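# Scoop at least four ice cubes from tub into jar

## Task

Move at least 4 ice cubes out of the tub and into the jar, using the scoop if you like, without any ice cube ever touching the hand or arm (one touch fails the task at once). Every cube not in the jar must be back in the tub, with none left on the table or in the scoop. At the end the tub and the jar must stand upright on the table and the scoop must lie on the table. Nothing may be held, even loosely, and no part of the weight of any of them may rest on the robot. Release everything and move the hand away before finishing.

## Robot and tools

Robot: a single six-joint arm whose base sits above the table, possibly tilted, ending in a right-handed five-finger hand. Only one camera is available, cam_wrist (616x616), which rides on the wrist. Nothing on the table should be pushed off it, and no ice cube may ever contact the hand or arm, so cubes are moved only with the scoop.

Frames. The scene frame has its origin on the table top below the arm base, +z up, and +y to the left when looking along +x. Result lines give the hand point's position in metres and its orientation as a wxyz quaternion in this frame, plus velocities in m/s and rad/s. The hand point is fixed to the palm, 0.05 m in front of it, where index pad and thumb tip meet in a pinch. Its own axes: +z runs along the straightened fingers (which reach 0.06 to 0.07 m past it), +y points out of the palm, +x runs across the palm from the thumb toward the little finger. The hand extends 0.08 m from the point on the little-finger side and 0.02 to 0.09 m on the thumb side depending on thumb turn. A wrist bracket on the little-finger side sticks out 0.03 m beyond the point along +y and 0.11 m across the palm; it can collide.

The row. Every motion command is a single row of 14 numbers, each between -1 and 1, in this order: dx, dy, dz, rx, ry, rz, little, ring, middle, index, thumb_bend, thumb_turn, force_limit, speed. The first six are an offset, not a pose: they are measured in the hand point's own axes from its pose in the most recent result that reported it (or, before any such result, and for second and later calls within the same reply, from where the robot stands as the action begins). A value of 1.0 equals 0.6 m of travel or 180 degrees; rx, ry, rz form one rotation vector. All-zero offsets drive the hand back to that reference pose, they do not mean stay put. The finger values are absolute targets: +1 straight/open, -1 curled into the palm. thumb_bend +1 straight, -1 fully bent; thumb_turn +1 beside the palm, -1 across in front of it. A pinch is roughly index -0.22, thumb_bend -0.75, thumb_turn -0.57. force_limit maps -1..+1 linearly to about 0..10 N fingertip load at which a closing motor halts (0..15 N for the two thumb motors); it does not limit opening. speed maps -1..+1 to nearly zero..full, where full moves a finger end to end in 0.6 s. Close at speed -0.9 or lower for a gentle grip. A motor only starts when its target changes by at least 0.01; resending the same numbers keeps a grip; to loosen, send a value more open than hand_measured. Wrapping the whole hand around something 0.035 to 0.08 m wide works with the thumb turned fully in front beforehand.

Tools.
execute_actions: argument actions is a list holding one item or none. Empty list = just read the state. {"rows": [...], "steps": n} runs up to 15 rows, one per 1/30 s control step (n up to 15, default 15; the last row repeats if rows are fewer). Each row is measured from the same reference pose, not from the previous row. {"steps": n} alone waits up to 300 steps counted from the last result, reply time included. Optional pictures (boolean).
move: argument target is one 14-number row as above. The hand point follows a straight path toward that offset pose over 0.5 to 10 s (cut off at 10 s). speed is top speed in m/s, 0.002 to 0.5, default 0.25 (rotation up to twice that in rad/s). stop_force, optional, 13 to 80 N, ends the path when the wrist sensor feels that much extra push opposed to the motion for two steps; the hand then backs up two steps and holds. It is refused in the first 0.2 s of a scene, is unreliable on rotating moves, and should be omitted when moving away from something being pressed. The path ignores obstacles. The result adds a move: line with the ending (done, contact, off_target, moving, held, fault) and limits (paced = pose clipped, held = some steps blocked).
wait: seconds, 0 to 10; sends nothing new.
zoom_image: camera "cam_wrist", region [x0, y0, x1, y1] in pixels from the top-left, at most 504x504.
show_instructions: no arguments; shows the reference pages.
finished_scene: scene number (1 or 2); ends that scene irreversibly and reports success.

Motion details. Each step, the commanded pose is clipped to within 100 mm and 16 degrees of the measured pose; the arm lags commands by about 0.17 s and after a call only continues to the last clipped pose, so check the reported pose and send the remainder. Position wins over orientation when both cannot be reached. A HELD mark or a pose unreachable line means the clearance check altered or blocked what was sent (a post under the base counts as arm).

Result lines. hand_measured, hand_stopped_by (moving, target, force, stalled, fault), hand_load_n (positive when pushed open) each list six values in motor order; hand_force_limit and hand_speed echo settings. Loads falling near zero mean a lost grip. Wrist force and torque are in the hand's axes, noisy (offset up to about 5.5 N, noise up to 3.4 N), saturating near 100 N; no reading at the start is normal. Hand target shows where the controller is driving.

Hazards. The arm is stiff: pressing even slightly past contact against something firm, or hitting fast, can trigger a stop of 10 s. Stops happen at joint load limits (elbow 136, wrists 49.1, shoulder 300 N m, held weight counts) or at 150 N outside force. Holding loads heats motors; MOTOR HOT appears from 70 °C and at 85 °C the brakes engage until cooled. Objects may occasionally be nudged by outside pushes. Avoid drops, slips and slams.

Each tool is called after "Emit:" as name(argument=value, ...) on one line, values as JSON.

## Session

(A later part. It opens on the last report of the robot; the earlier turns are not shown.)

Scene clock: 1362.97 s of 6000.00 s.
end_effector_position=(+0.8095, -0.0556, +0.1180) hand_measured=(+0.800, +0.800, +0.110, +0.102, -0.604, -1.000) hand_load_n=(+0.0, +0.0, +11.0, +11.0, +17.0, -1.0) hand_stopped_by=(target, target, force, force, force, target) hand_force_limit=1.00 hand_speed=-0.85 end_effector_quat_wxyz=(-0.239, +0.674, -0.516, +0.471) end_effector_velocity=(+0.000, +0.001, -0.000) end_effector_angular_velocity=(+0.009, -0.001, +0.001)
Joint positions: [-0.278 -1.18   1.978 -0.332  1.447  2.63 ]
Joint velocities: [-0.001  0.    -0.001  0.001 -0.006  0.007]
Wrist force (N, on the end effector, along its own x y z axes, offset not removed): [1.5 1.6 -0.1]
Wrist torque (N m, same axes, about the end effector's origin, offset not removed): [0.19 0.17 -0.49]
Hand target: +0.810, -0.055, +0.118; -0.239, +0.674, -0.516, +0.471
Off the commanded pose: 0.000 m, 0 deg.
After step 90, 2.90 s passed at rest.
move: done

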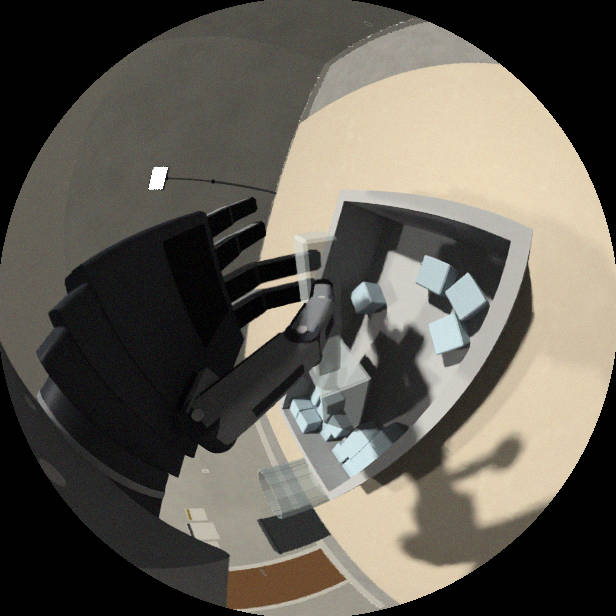

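Emit:
move(target=[0.009,0.003,0.002,0,0,0,0.8,0.8,-0.9,-0.9,-0.8,-1,1,-0.85], speed=0.03)

Emit:
move(target=[0.02,0.008,0.004,0,-0.033,0.058,0.8,0.8,-0.9,-0.9,-0.8,-1,1,-0.85], speed=0.06)

Emit:
zoom_image(camera="cam_wrist", region=[220,320,440,540])

Scene clock: 1371.27 s of 6000.00 s.
end_effector_position=(+0.8098, -0.0612, +0.1181) hand_measured=(+0.800, +0.800, +0.110, +0.102, -0.604, -1.000) hand_load_n=(+0.0, +0.0, +11.0, +11.0, +17.0, -0.5) hand_stopped_by=(target, target, force, force, force, target) hand_force_limit=1.00 hand_speed=-0.85 end_effector_quat_wxyz=(-0.239, +0.674, -0.516, +0.471) end_effector_velocity=(-0.000, -0.002, +0.000) end_effector_angular_velocity=(-0.001, +0.001, +0.001)
Joint positions: [-0.287 -1.179  1.977 -0.331  1.439  2.626]
Joint velocities: [-0.003 -0.001 -0.     0.002 -0.003 -0.003]
Wrist force (N, on the end effector, along its own x y z axes, offset not removed): [-2.3 1.4 -1.3]
Wrist torque (N m, same axes, about the end effector's origin, offset not removed): [0.26 0.15 -0.26]
Hand target: +0.810, -0.061, +0.118; -0.239, +0.674, -0.516, +0.471
Off the commanded pose: 0.000 m, 0 deg.
After step 90, 4.60 s passed at rest.
move: done

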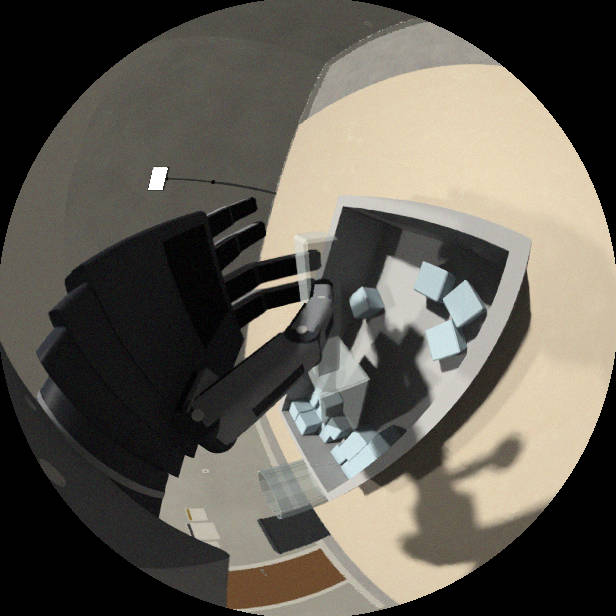

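Scene clock: 1373.33 s of 6000.00 s.
end_effector_position=(+0.8100, -0.0743, +0.1178) hand_measured=(+0.800, +0.800, +0.110, +0.102, -0.604, -1.000) hand_load_n=(+0.0, +0.0, +11.0, +11.5, +17.0, -0.5) hand_stopped_by=(target, target, force, force, force, target) hand_force_limit=1.00 hand_speed=-0.85 end_effector_quat_wxyz=(-0.307, +0.648, -0.562, +0.413) end_effector_velocity=(-0.000, -0.000, -0.001) end_effector_angular_velocity=(+0.013, +0.002, +0.000)
Joint positions: [-0.369 -1.167  1.953 -0.265  1.274  2.758]
Joint velocities: [-0.004  0.002 -0.001  0.004 -0.009  0.008]
Wrist force (N, on the end effector, along its own x y z axes, offset not removed): [-4.3 1.5 0.6]
Wrist torque (N m, same axes, about the end effector's origin, offset not removed): [0.17 0.51 -0.49]
Hand target: +0.810, -0.074, +0.118; -0.307, +0.648, -0.562, +0.412
Off the commanded pose: 0.000 m, 0 deg.
move: done

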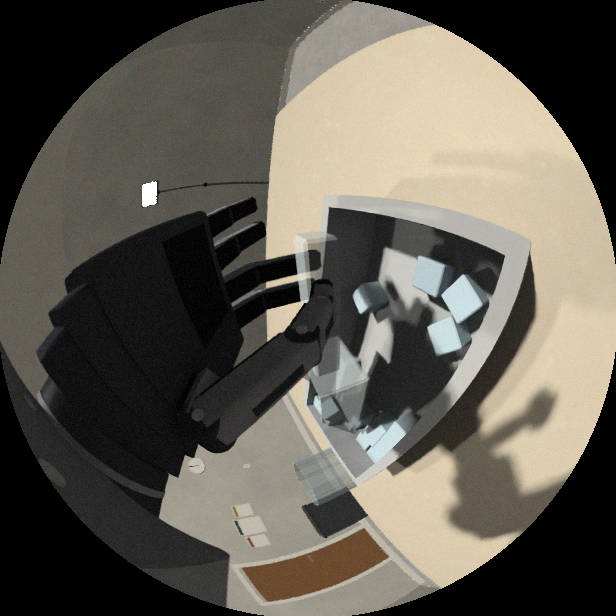

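Region (220, 320, 440, 540) of cam_wrist's 616x616 image, scaled by 2.291, with more detail than that image has.

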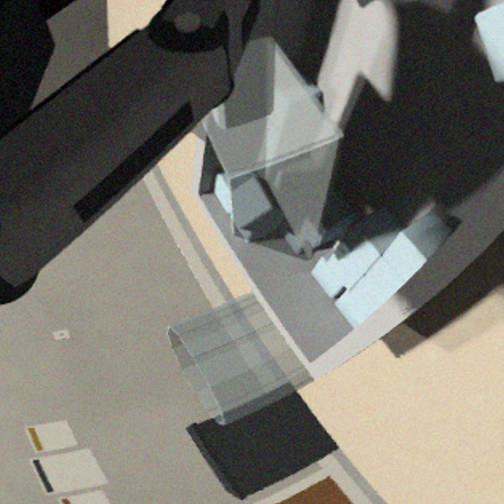

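Emit:
move(target=[-0.04,-0.007,-0.004,0,0,0,0.8,0.8,-0.9,-0.9,-0.8,-1,1,-0.85], speed=0.02)

Emit:
zoom_image(camera="cam_wrist", region=[260,330,420,490])

Scene clock: 1384.07 s of 6000.00 s.
end_effector_position=(+0.8092, -0.0500, +0.1180) hand_measured=(+0.800, +0.800, +0.110, +0.102, -0.604, -1.000) hand_load_n=(+0.0, +0.0, +11.0, +11.0, +17.0, -0.5) hand_stopped_by=(target, target, force, force, force, target) hand_force_limit=1.00 hand_speed=-0.85 end_effector_quat_wxyz=(-0.307, +0.648, -0.562, +0.413) end_effector_velocity=(+0.001, +0.002, +0.002) end_effector_angular_velocity=(-0.001, -0.003, -0.000)
Joint positions: [-0.331 -1.173  1.961 -0.272  1.307  2.778]
Joint velocities: [ 0.003 -0.002 -0.001 -0.001  0.003  0.002]
Wrist force (N, on the end effector, along its own x y z axes, offset not removed): [-2.0 1.8 0.6]
Wrist torque (N m, same axes, about the end effector's origin, offset not removed): [0.28 0.01 -0.28]
Hand target: +0.809, -0.050, +0.118; -0.307, +0.648, -0.562, +0.413
Off the commanded pose: 0.000 m, 0 deg.
After step 90, 6.20 s passed at rest.
move: done

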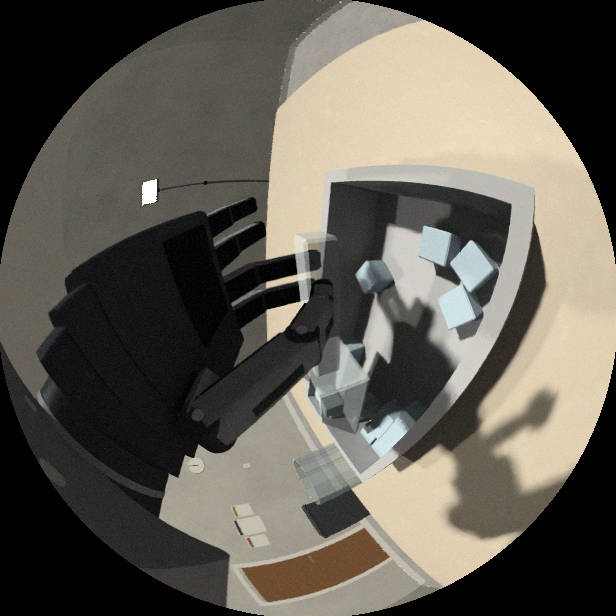

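Region (260, 330, 420, 490) of cam_wrist's 616x616 image, scaled by 3.150, with more detail than that image has.

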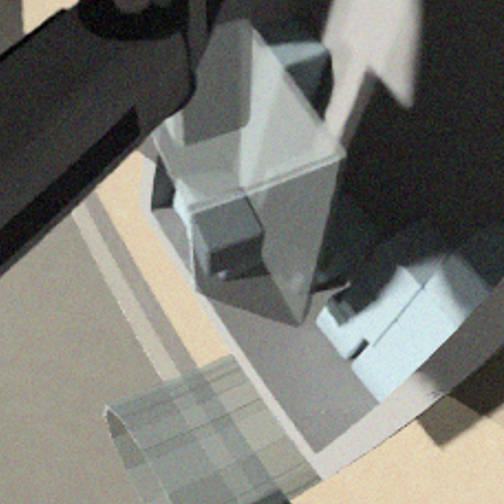

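Emit:
move(target=[-0.02,-0.0035,-0.002,0,0,0,0.8,0.8,-0.9,-0.9,-0.8,-1,1,-0.85], speed=0.015)

Emit:
zoom_image(camera="cam_wrist", region=[260,330,420,490])

Scene clock: 1391.80 s of 6000.00 s.
end_effector_position=(+0.8088, -0.0380, +0.1181) hand_measured=(+0.800, +0.800, +0.110, +0.102, -0.604, -1.000) hand_load_n=(+0.0, +0.0, +11.5, +10.5, +16.5, -1.5) hand_stopped_by=(target, target, force, force, force, target) hand_force_limit=1.00 hand_speed=-0.85 end_effector_quat_wxyz=(-0.307, +0.648, -0.562, +0.413) end_effector_velocity=(+0.001, +0.002, +0.001) end_effector_angular_velocity=(-0.001, -0.001, +0.001)
Joint positions: [-0.312 -1.175  1.964 -0.276  1.324  2.787]
Joint velocities: [ 0.004 -0.001 -0.001  0.     0.003  0.001]
Wrist force (N, on the end effector, along its own x y z axes, offset not removed): [2.3 1.6 1.7]
Wrist torque (N m, same axes, about the end effector's origin, offset not removed): [0.03 0.06 -0.38]
Hand target: +0.809, -0.038, +0.118; -0.307, +0.648, -0.562, +0.413
Off the commanded pose: 0.000 m, 0 deg.
After step 90, 3.67 s passed at rest.
move: done

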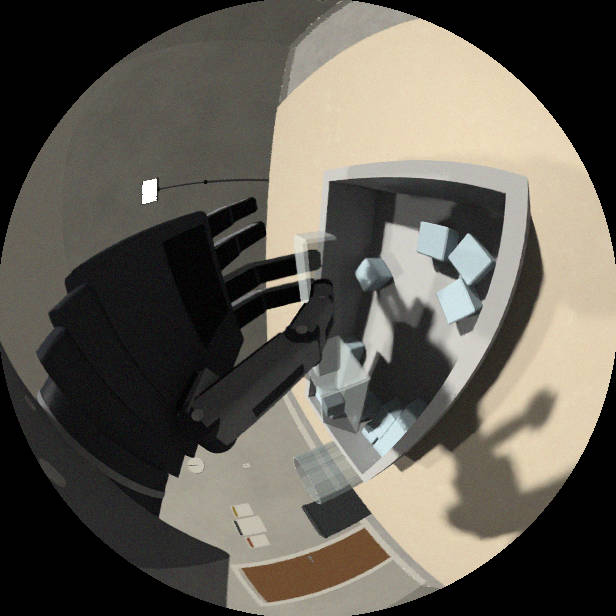

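Region (260, 330, 420, 490) of cam_wrist's 616x616 image, scaled by 3.150, with more detail than that image has.

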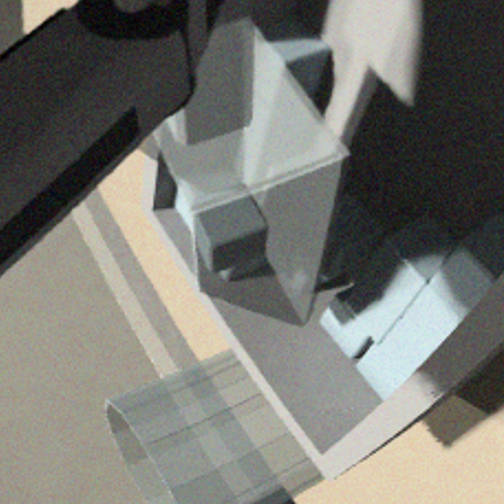

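Emit:
move(target=[0.045,0,0,0,-0.045,0.078,0.8,0.8,-0.9,-0.9,-0.8,-1,1,-0.85], speed=0.05)

Emit:
zoom_image(camera="cam_wrist", region=[260,310,460,510])

Scene clock: 1399.93 s of 6000.00 s.
end_effector_position=(+0.8096, -0.0644, +0.1231) hand_measured=(+0.800, +0.800, +0.110, +0.102, -0.604, -1.000) hand_load_n=(+0.0, +0.0, +11.0, +11.0, +17.0, -0.5) hand_stopped_by=(target, target, force, force, force, target) hand_force_limit=1.00 hand_speed=-0.85 end_effector_quat_wxyz=(-0.393, +0.602, -0.614, +0.326) end_effector_velocity=(+0.001, -0.001, +0.001) end_effector_angular_velocity=(+0.012, -0.001, +0.001)
Joint positions: [-0.433 -1.144  1.926 -0.204  1.085  2.949]
Joint velocities: [-0.005  0.002 -0.003  0.002 -0.011  0.007]
Wrist force (N, on the end effector, along its own x y z axes, offset not removed): [-3.3 0.9 -1.4]
Wrist torque (N m, same axes, about the end effector's origin, offset not removed): [0.26 0.41 -0.38]
Hand target: +0.810, -0.065, +0.123; -0.394, +0.602, -0.614, +0.325
Off the commanded pose: 0.000 m, 0 deg.
After step 90, 2.03 s passed at rest.
move: done

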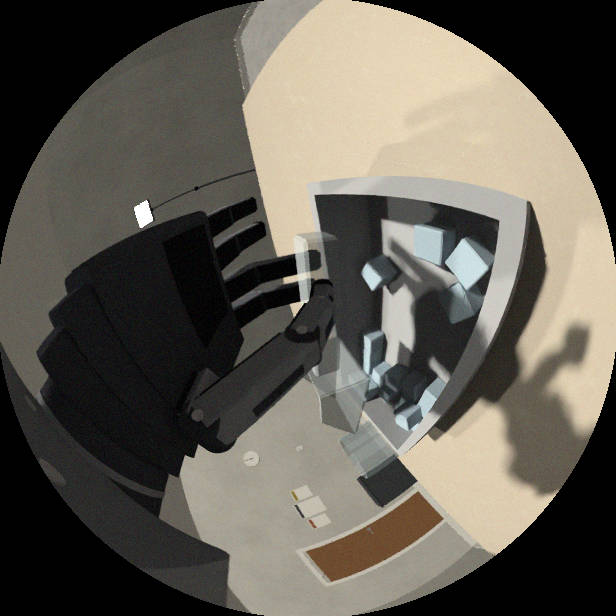

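Region (260, 310, 460, 510) of cam_wrist's 616x616 image, scaled by 2.520, with more detail than that image has.

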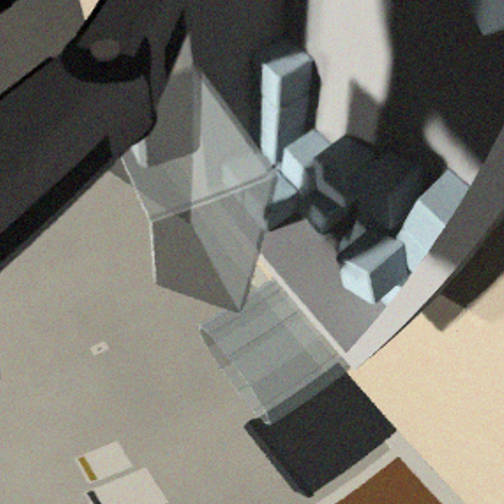

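Emit:
move(target=[0.152,0.010,0.006,0,0.036,-0.063,0.8,0.8,-0.9,-0.9,-0.8,-1,1,-0.85], speed=0.1)

Emit:
move(target=[0.3,0.036,0.021,0,0,0,0.8,0.8,-0.9,-0.9,-0.8,-1,1,-0.85], speed=0.12)

Scene clock: 1412.43 s of 6000.00 s.
end_effector_position=(+0.8131, -0.1544, +0.1079) hand_measured=(+0.800, +0.800, +0.110, +0.102, -0.604, -1.000) hand_load_n=(+0.0, +0.0, +11.0, +11.0, +17.0, -0.5) hand_stopped_by=(target, target, force, force, force, target) hand_force_limit=1.00 hand_speed=-0.85 end_effector_quat_wxyz=(-0.324, +0.640, -0.573, +0.396) end_effector_velocity=(-0.000, -0.002, -0.001) end_effector_angular_velocity=(-0.004, +0.001, +0.000)
Joint positions: [-0.501 -1.12   1.907 -0.228  1.135  2.727]
Joint velocities: [-0.001  0.002 -0.    -0.     0.001 -0.005]
Wrist force (N, on the end effector, along its own x y z axes, offset not removed): [-2.7 1.4 0.2]
Wrist torque (N m, same axes, about the end effector's origin, offset not removed): [0.24 0.17 -0.33]
Hand target: +0.813, -0.155, +0.108; -0.324, +0.641, -0.572, +0.396
Off the commanded pose: 0.000 m, 0 deg.
After step 90, 7.90 s passed at rest.
move: done

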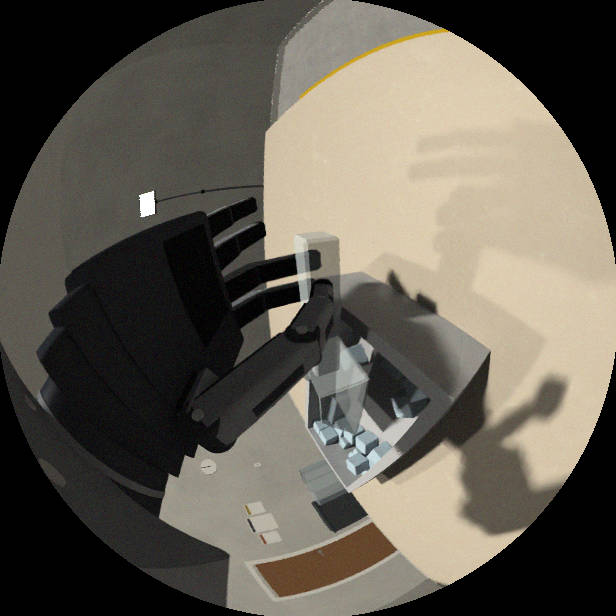

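Scene clock: 1414.43 s of 6000.00 s.
end_effector_position=(+0.8194, -0.3358, +0.1077) hand_measured=(+0.800, +0.800, +0.110, +0.102, -0.604, -1.000) hand_load_n=(+0.0, +0.0, +10.0, +12.5, +16.5, +1.0) hand_stopped_by=(target, target, force, force, force, target) hand_force_limit=1.00 hand_speed=-0.85 end_effector_quat_wxyz=(-0.324, +0.641, -0.573, +0.396) end_effector_velocity=(+0.001, -0.003, -0.000) end_effector_angular_velocity=(-0.001, -0.000, +0.000)
Joint positions: [-0.718 -1.01   1.729 -0.09   0.955  2.587]
Joint velocities: [-0.002  0.003 -0.004  0.002 -0.002 -0.002]
Wrist force (N, on the end effector, along its own x y z axes, offset not removed): [-6.8 0.5 0.3]
Wrist torque (N m, same axes, about the end effector's origin, offset not removed): [0.16 0.24 -0.15]
Hand target: +0.819, -0.336, +0.108; -0.324, +0.641, -0.573, +0.396
Off the commanded pose: 0.000 m, 0 deg.
move: done

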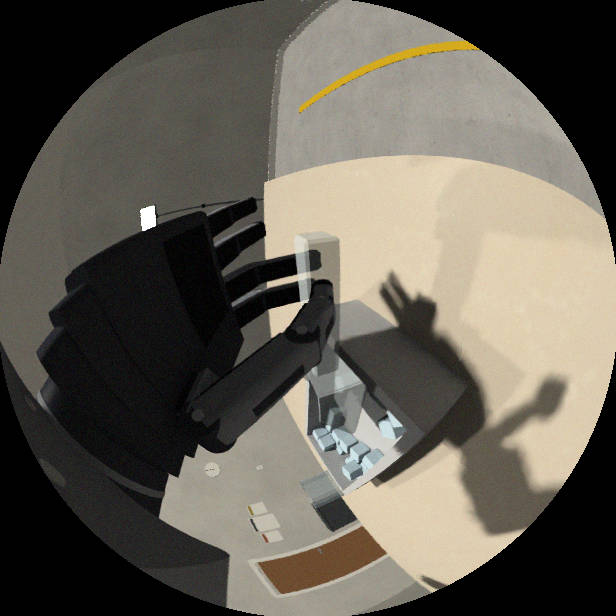

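Emit:
move(target=[-0.076,-0.036,-0.06,0,0.061,-0.106,0.8,0.8,-0.9,-0.9,-0.8,-1,1,-0.85], speed=0.08)

Emit:
zoom_image(camera="cam_wrist", region=[230,310,450,530])

Scene clock: 1423.90 s of 6000.00 s.
end_effector_position=(+0.7967, -0.2866, +0.1374) hand_measured=(+0.800, +0.800, +0.110, +0.102, -0.604, -1.000) hand_load_n=(+0.0, +0.0, +11.0, +11.0, +16.5, -0.5) hand_stopped_by=(target, target, force, force, force, target) hand_force_limit=1.00 hand_speed=-0.85 end_effector_quat_wxyz=(-0.198, +0.686, -0.487, +0.503) end_effector_velocity=(-0.002, +0.003, +0.000) end_effector_angular_velocity=(-0.012, +0.003, -0.000)
Joint positions: [-0.602 -1.158  1.911 -0.288  1.206  2.385]
Joint velocities: [ 0.005 -0.004  0.006 -0.004  0.009 -0.008]
Wrist force (N, on the end effector, along its own x y z axes, offset not removed): [-3.8 1.2 1.3]
Wrist torque (N m, same axes, about the end effector's origin, offset not removed): [0.21 0.22 -0.32]
Hand target: +0.797, -0.286, +0.137; -0.198, +0.686, -0.487, +0.504
Off the commanded pose: 0.000 m, 0 deg.
After step 90, 3.73 s passed at rest.
move: done

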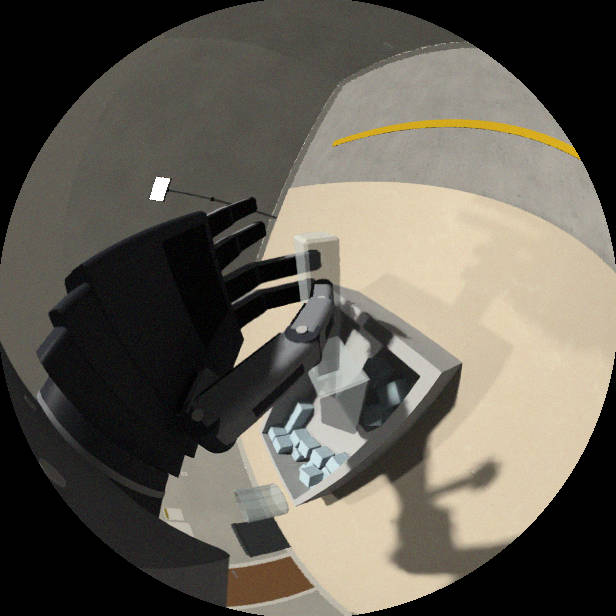

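Region (230, 310, 450, 530) of cam_wrist's 616x616 image, scaled by 2.291, with more detail than that image has.

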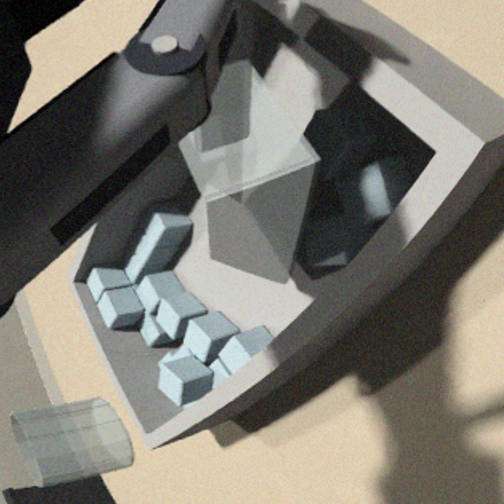

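Emit:
move(target=[-0.008,0.012,0.007,-0.033,0.05,0.029,0.8,0.8,-0.9,-0.9,-0.8,-1,1,-0.85], speed=0.06)

Emit:
move(target=[-0.058,-0.029,-0.017,0,0,0,0.8,0.8,-0.9,-0.9,-0.8,-1,1,-0.85], speed=0.04)

Emit:
zoom_image(camera="cam_wrist", region=[230,310,450,530])

Scene clock: 1433.60 s of 6000.00 s.
end_effector_position=(+0.7970, -0.2865, +0.1279) hand_measured=(+0.800, +0.800, +0.110, +0.100, -0.604, -1.000) hand_load_n=(+0.0, +0.0, +13.0, +8.5, +16.5, -3.5) hand_stopped_by=(target, target, force, force, force, target) hand_force_limit=1.00 hand_speed=-0.85 end_effector_quat_wxyz=(-0.147, +0.631, -0.557, +0.520) end_effector_velocity=(-0.001, +0.000, -0.001) end_effector_angular_velocity=(+0.001, +0.002, -0.012)
Joint positions: [-0.532 -1.15   1.917 -0.33   1.455  2.513]
Joint velocities: [ 0.004  0.001  0.001 -0.     0.014  0.007]
Wrist force (N, on the end effector, along its own x y z axes, offset not removed): [-0.8 -0.6 -1.2]
Wrist torque (N m, same axes, about the end effector's origin, offset not removed): [0.03 -0.16 -0.07]
Hand target: +0.797, -0.286, +0.128; -0.147, +0.630, -0.557, +0.520
Off the commanded pose: 0.000 m, 0 deg.
After step 90, 4.67 s passed at rest.
move: done

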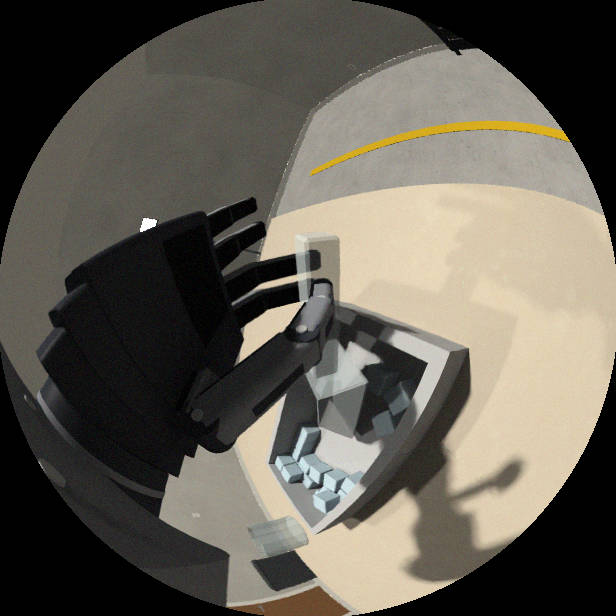

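Scene clock: 1434.97 s of 6000.00 s.
end_effector_position=(+0.8037, -0.2470, +0.1283) hand_measured=(+0.800, +0.800, +0.110, +0.100, -0.604, -1.000) hand_load_n=(+0.0, +0.0, +11.0, +11.5, +16.5, +0.0) hand_stopped_by=(target, target, force, force, force, target) hand_force_limit=1.00 hand_speed=-0.85 end_effector_quat_wxyz=(-0.147, +0.631, -0.557, +0.520) end_effector_velocity=(+0.000, +0.001, -0.001) end_effector_angular_velocity=(-0.000, -0.001, -0.001)
Joint positions: [-0.471 -1.156  1.925 -0.335  1.51   2.539]
Joint velocities: [ 0.003  0.001  0.001 -0.002  0.003  0.001]
Wrist force (N, on the end effector, along its own x y z axes, offset not removed): [-1.7 -0.4 -0.7]
Wrist torque (N m, same axes, about the end effector's origin, offset not removed): [0.20 0.19 -0.10]
Hand target: +0.804, -0.247, +0.128; -0.147, +0.631, -0.557, +0.520
Off the commanded pose: 0.000 m, 0 deg.
move: done

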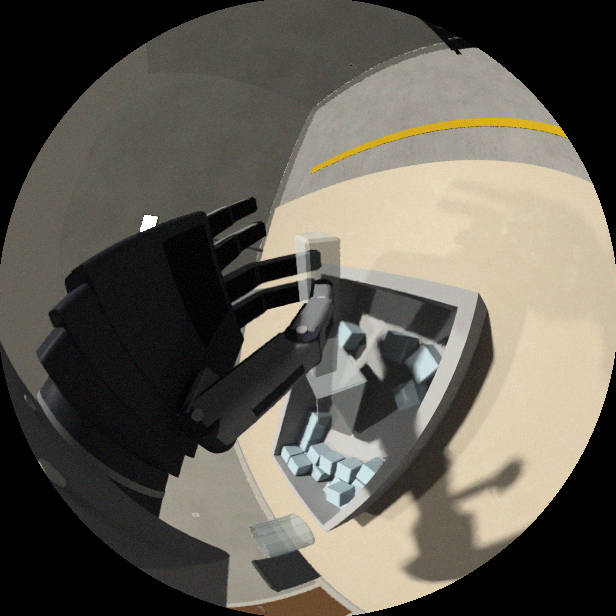

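Region (230, 310, 450, 530) of cam_wrist's 616x616 image, scaled by 2.291, with more detail than that image has.

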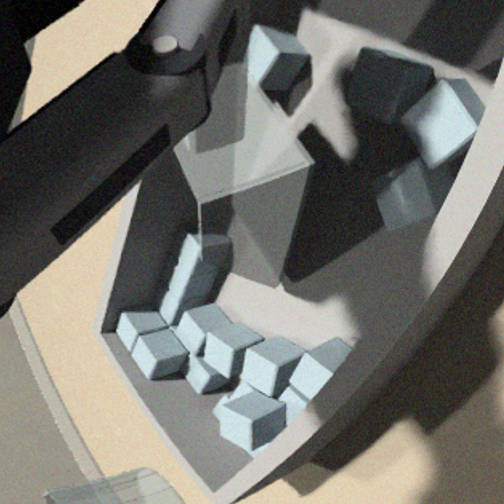

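Emit:
move(target=[-0.002,0.037,-0.056,0,0,0,0.8,0.8,-0.9,-0.9,-0.8,-1,1,-0.85], speed=0.04)

Emit:
move(target=[-0.116,-0.057,-0.033,0,0,0,0.8,0.8,-0.9,-0.9,-0.8,-1,1,-0.85], speed=0.1)

Emit:
zoom_image(camera="cam_wrist", region=[230,310,450,530])

Scene clock: 1443.73 s of 6000.00 s.
end_effector_position=(+0.7643, -0.2403, +0.1247) hand_measured=(+0.800, +0.800, +0.110, +0.100, -0.604, -1.000) hand_load_n=(+0.0, +0.0, +9.5, +13.5, +17.0, +2.0) hand_stopped_by=(target, target, force, force, force, target) hand_force_limit=1.00 hand_speed=-0.85 end_effector_quat_wxyz=(-0.147, +0.631, -0.557, +0.520) end_effector_velocity=(-0.002, +0.001, -0.000) end_effector_angular_velocity=(-0.000, +0.001, +0.001)
Joint positions: [-0.495 -1.203  2.009 -0.37   1.489  2.529]
Joint velocities: [-0.001 -0.003  0.005 -0.001 -0.001 -0.001]
Wrist force (N, on the end effector, along its own x y z axes, offset not removed): [-2.8 -1.4 0.9]
Wrist torque (N m, same axes, about the end effector's origin, offset not removed): [0.12 0.28 0.05]
Hand target: +0.764, -0.240, +0.125; -0.147, +0.631, -0.557, +0.520
Off the commanded pose: 0.000 m, 0 deg.
After step 90, 4.40 s passed at rest.
move: done

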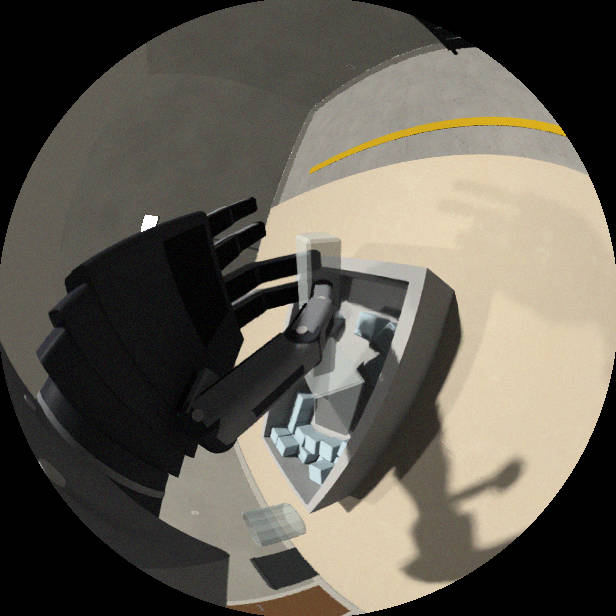

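Scene clock: 1445.00 s of 6000.00 s.
end_effector_position=(+0.7780, -0.1616, +0.1249) hand_measured=(+0.800, +0.800, +0.110, +0.100, -0.604, -1.000) hand_load_n=(+0.0, +0.0, +11.0, +11.5, +17.5, -0.5) hand_stopped_by=(target, target, force, force, force, target) hand_force_limit=1.00 hand_speed=-0.85 end_effector_quat_wxyz=(-0.147, +0.631, -0.557, +0.520) end_effector_velocity=(+0.001, +0.002, +0.001) end_effector_angular_velocity=(-0.001, -0.001, +0.001)
Joint positions: [-0.36  -1.204  2.009 -0.372  1.611  2.586]
Joint velocities: [ 0.004 -0.    -0.001  0.     0.004  0.001]
Wrist force (N, on the end effector, along its own x y z axes, offset not removed): [3.2 -0.4 -1.0]
Wrist torque (N m, same axes, about the end effector's origin, offset not removed): [0.39 0.10 -0.04]
Hand target: +0.778, -0.161, +0.125; -0.147, +0.631, -0.557, +0.520
Off the commanded pose: 0.000 m, 0 deg.
move: done

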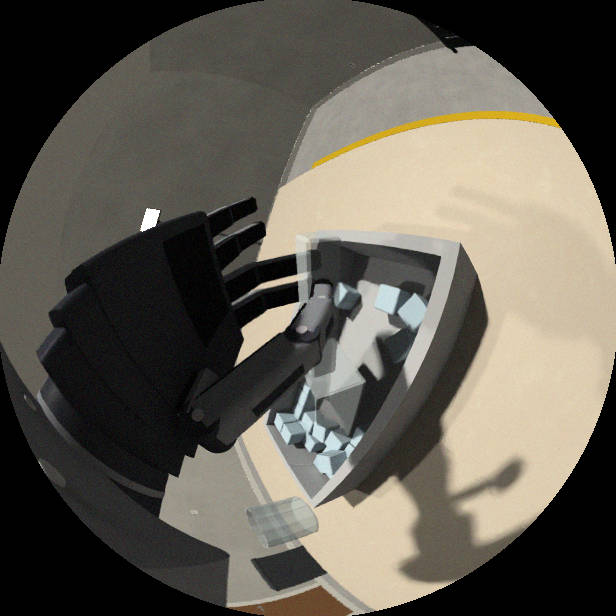

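Region (230, 310, 450, 530) of cam_wrist's 616x616 image, scaled by 2.291, with more detail than that image has.

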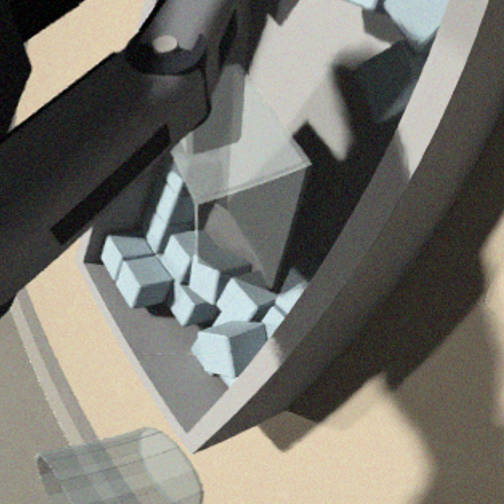

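Emit:
move(target=[0.012,-0.008,0.028,0,0,0,0.8,0.8,-0.9,-0.9,-0.8,-1,1,-0.85], speed=0.03)

Emit:
move(target=[-0.05,-0.024,-0.014,0,0,0,0.8,0.8,-0.9,-0.9,-0.8,-1,1,-0.85], speed=0.03)

Emit:
zoom_image(camera="cam_wrist", region=[250,340,410,500])

Scene clock: 1459.40 s of 6000.00 s.
end_effector_position=(+0.7931, -0.1727, +0.1251) hand_measured=(+0.800, +0.800, +0.110, +0.100, -0.604, -1.000) hand_load_n=(+0.0, +0.0, +12.0, +10.5, +16.5, -1.5) hand_stopped_by=(target, target, force, force, force, target) hand_force_limit=1.00 hand_speed=-0.85 end_effector_quat_wxyz=(-0.147, +0.631, -0.557, +0.520) end_effector_velocity=(+0.002, -0.001, +0.000) end_effector_angular_velocity=(+0.001, -0.000, -0.001)
Joint positions: [-0.367 -1.183  1.976 -0.359  1.604  2.583]
Joint velocities: [-0.001  0.002 -0.004  0.002 -0.001  0.001]
Wrist force (N, on the end effector, along its own x y z axes, offset not removed): [-3.1 -0.9 -0.5]
Wrist torque (N m, same axes, about the end effector's origin, offset not removed): [0.06 0.10 -0.12]
Hand target: +0.793, -0.173, +0.125; -0.147, +0.631, -0.557, +0.520
Off the commanded pose: 0.000 m, 0 deg.
After step 90, 10.43 s passed at rest.
move: done

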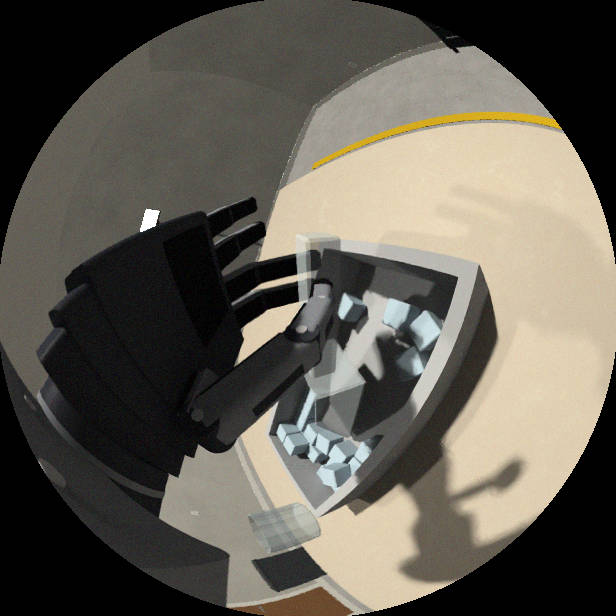

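Scene clock: 1460.87 s of 6000.00 s.
end_effector_position=(+0.7989, -0.1390, +0.1249) hand_measured=(+0.800, +0.800, +0.110, +0.100, -0.604, -1.000) hand_load_n=(+0.0, +0.0, +11.5, +10.5, +16.5, -1.5) hand_stopped_by=(target, target, force, force, force, target) hand_force_limit=1.00 hand_speed=-0.85 end_effector_quat_wxyz=(-0.147, +0.631, -0.557, +0.520) end_effector_velocity=(+0.001, +0.002, +0.000) end_effector_angular_velocity=(-0.000, -0.001, -0.000)
Joint positions: [-0.31  -1.179  1.971 -0.357  1.656  2.607]
Joint velocities: [ 0.003  0.001 -0.001 -0.     0.003  0.002]
Wrist force (N, on the end effector, along its own x y z axes, offset not removed): [0.1 -0.3 -1.1]
Wrist torque (N m, same axes, about the end effector's origin, offset not removed): [0.23 -0.13 0.01]
Hand target: +0.799, -0.139, +0.125; -0.147, +0.631, -0.557, +0.520
Off the commanded pose: 0.000 m, 0 deg.
move: done

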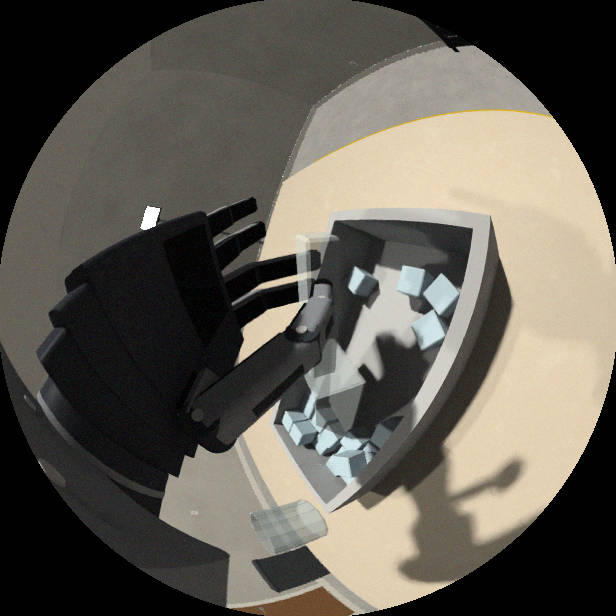

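Region (250, 340, 410, 500) of cam_wrist's 616x616 image, scaled by 3.150, with more detail than that image has.

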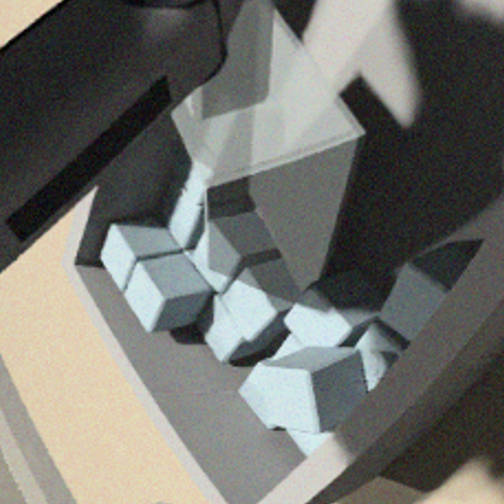

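Progressing.

Emit:
move(target=[-0.04,-0.014,-0.02,0,0,0,0.8,0.8,-0.9,-0.9,-0.8,-1,1,-0.85], speed=0.025)

Emit:
zoom_image(camera="cam_wrist", region=[250,340,410,500])

Scene clock: 1469.37 s of 6000.00 s.
end_effector_position=(+0.7975, -0.1111, +0.1245) hand_measured=(+0.800, +0.800, +0.110, +0.100, -0.604, -1.000) hand_load_n=(+0.0, +0.0, +10.5, +11.5, +18.0, +0.0) hand_stopped_by=(target, target, force, force, force, target) hand_force_limit=1.00 hand_speed=-0.85 end_effector_quat_wxyz=(-0.147, +0.631, -0.557, +0.520) end_effector_velocity=(+0.000, +0.003, +0.001) end_effector_angular_velocity=(-0.002, -0.001, +0.002)
Joint positions: [-0.265 -1.181  1.976 -0.357  1.696  2.626]
Joint velocities: [ 0.005 -0.001  0.001 -0.002  0.003 -0.   ]
Wrist force (N, on the end effector, along its own x y z axes, offset not removed): [4.0 0.4 -1.7]
Wrist torque (N m, same axes, about the end effector's origin, offset not removed): [0.65 0.12 0.12]
Hand target: +0.798, -0.111, +0.124; -0.147, +0.631, -0.557, +0.520
Off the commanded pose: 0.000 m, 0 deg.
After step 90, 4.10 s passed at rest.
move: done

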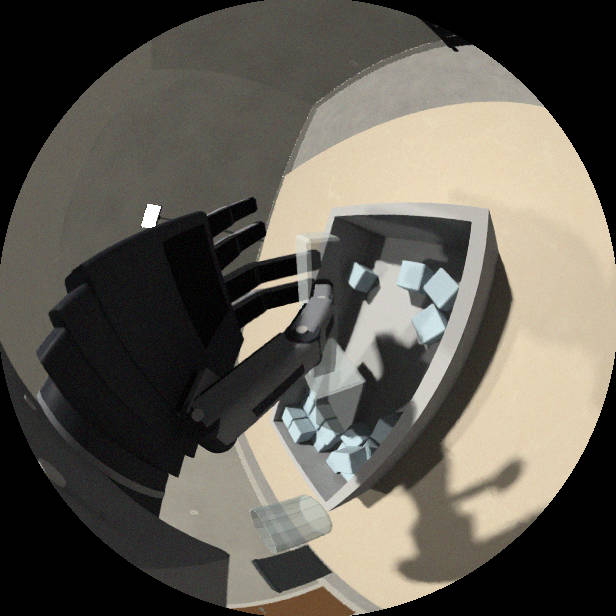

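Region (250, 340, 410, 500) of cam_wrist's 616x616 image, scaled by 3.150, with more detail than that image has.

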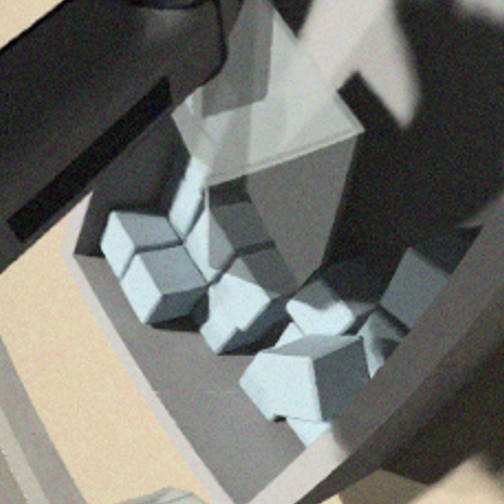

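Emit:
move(target=[-0.018,-0.018,0.012,0,0,0,0.8,0.8,-0.9,-0.9,-0.8,-1,1,-0.85], speed=0.015)

Emit:
zoom_image(camera="cam_wrist", region=[250,340,410,500])

Scene clock: 1474.20 s of 6000.00 s.
end_effector_position=(+0.8109, -0.1012, +0.1244) hand_measured=(+0.800, +0.800, +0.110, +0.100, -0.604, -1.000) hand_load_n=(+0.0, +0.0, +14.0, +7.0, +17.0, -5.0) hand_stopped_by=(target, target, force, force, force, target) hand_force_limit=1.00 hand_speed=-0.85 end_effector_quat_wxyz=(-0.147, +0.631, -0.557, +0.520) end_effector_velocity=(+0.002, +0.001, +0.001) end_effector_angular_velocity=(-0.000, -0.002, -0.000)
Joint positions: [-0.243 -1.164  1.948 -0.346  1.717  2.636]
Joint velocities: [ 0.003  0.001 -0.003  0.001  0.002  0.002]
Wrist force (N, on the end effector, along its own x y z axes, offset not removed): [3.1 0.8 -3.0]
Wrist torque (N m, same axes, about the end effector's origin, offset not removed): [0.30 -0.29 -0.21]
Hand target: +0.811, -0.101, +0.124; -0.147, +0.631, -0.557, +0.520
Off the commanded pose: 0.000 m, 0 deg.
After step 90, 0.47 s passed at rest.
move: done

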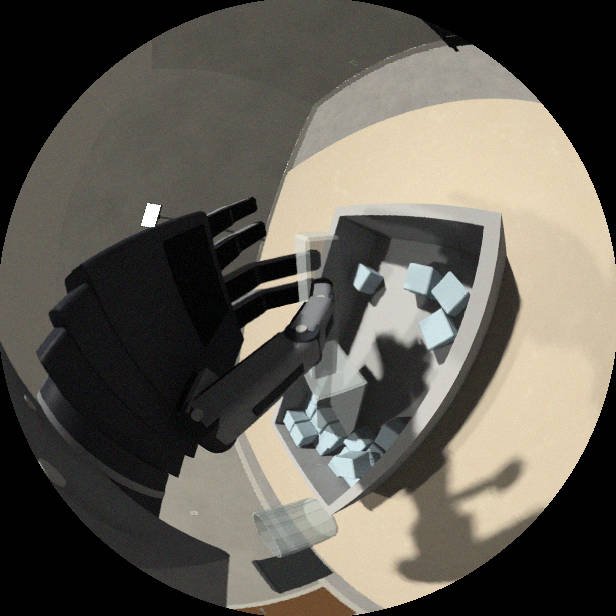

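Region (250, 340, 410, 500) of cam_wrist's 616x616 image, scaled by 3.150, with more detail than that image has.

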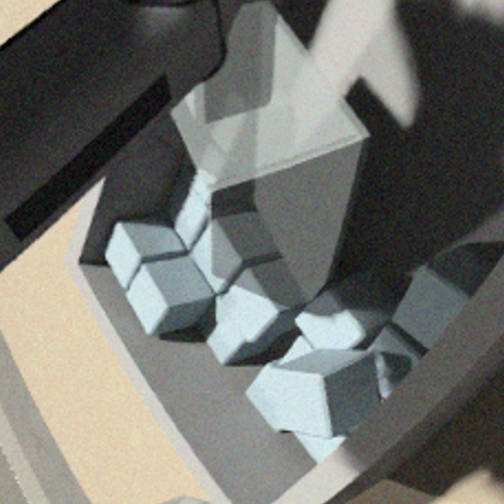

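Emit:
move(target=[0.117,0.1,0.025,0.015,-0.092,0.075,0.8,0.8,-1,-1,-0.8,-1,1,-0.85], speed=0.08)

Emit:
move(target=[0.1,0.015,0.009,0,0,0,0.8,0.8,-1,-1,-0.8,-1,1,-0.85], speed=0.06)

Scene clock: 1486.07 s of 6000.00 s.
end_effector_position=(+0.7791, -0.1874, +0.1067) hand_measured=(+0.800, +0.800, +0.110, +0.096, -0.604, -1.000) hand_load_n=(+0.0, +0.0, +11.0, +13.5, +16.5, -1.0) hand_stopped_by=(target, target, force, force, force, target) hand_force_limit=1.00 hand_speed=-0.85 end_effector_quat_wxyz=(-0.300, +0.626, -0.588, +0.416) end_effector_velocity=(-0.000, -0.002, -0.001) end_effector_angular_velocity=(+0.007, +0.000, +0.004)
Joint positions: [-0.551 -1.158  1.97  -0.264  1.166  2.712]
Joint velocities: [-0.006  0.003 -0.002  0.003 -0.011 -0.   ]
Wrist force (N, on the end effector, along its own x y z axes, offset not removed): [-3.3 2.3 1.1]
Wrist torque (N m, same axes, about the end effector's origin, offset not removed): [0.39 0.19 -0.24]
Hand target: +0.779, -0.188, +0.107; -0.300, +0.626, -0.588, +0.416
Off the commanded pose: 0.000 m, 0 deg.
After step 90, 6.13 s passed at rest.
move: done

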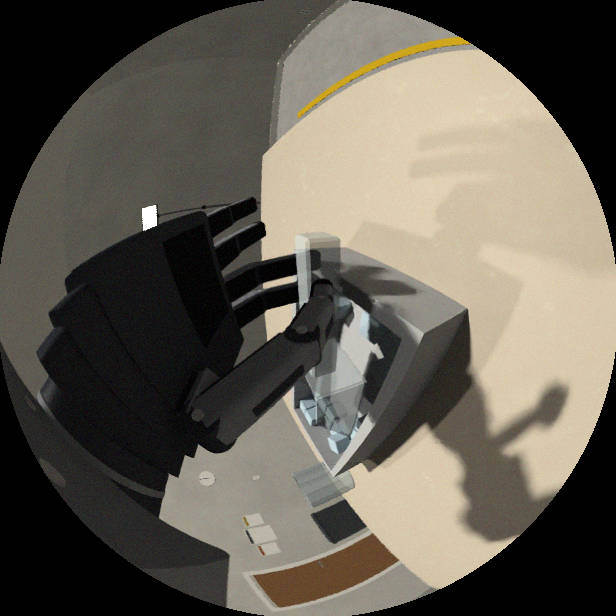

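Scene clock: 1487.50 s of 6000.00 s.
end_effector_position=(+0.7773, -0.2481, +0.1065) hand_measured=(+0.800, +0.800, +0.110, +0.096, -0.604, -1.000) hand_load_n=(+0.0, +0.0, +11.0, +13.5, +16.5, -1.0) hand_stopped_by=(target, target, force, force, force, target) hand_force_limit=1.00 hand_speed=-0.85 end_effector_quat_wxyz=(-0.300, +0.626, -0.588, +0.416) end_effector_velocity=(+0.000, -0.001, +0.001) end_effector_angular_velocity=(-0.002, -0.001, +0.001)
Joint positions: [-0.636 -1.13   1.926 -0.228  1.094  2.662]
Joint velocities: [-0.002  0.    -0.002  0.    -0.002 -0.002]
Wrist force (N, on the end effector, along its own x y z axes, offset not removed): [-3.0 2.5 0.1]
Wrist torque (N m, same axes, about the end effector's origin, offset not removed): [0.37 0.26 -0.26]
Hand target: +0.777, -0.248, +0.106; -0.300, +0.626, -0.588, +0.416
Off the commanded pose: 0.000 m, 0 deg.
move: done

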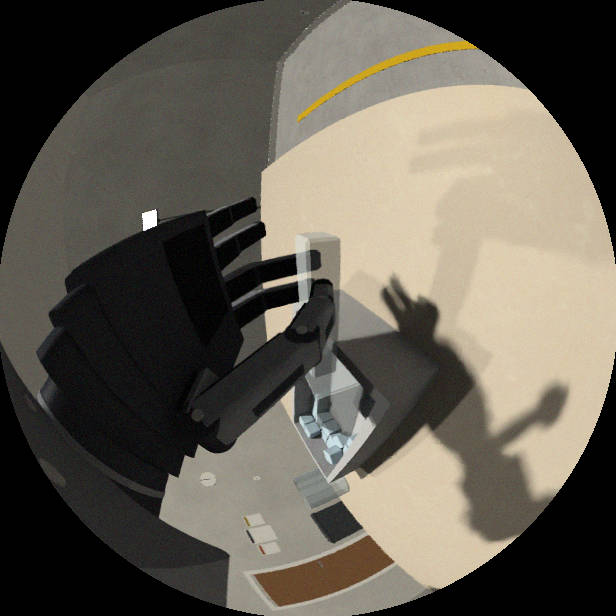

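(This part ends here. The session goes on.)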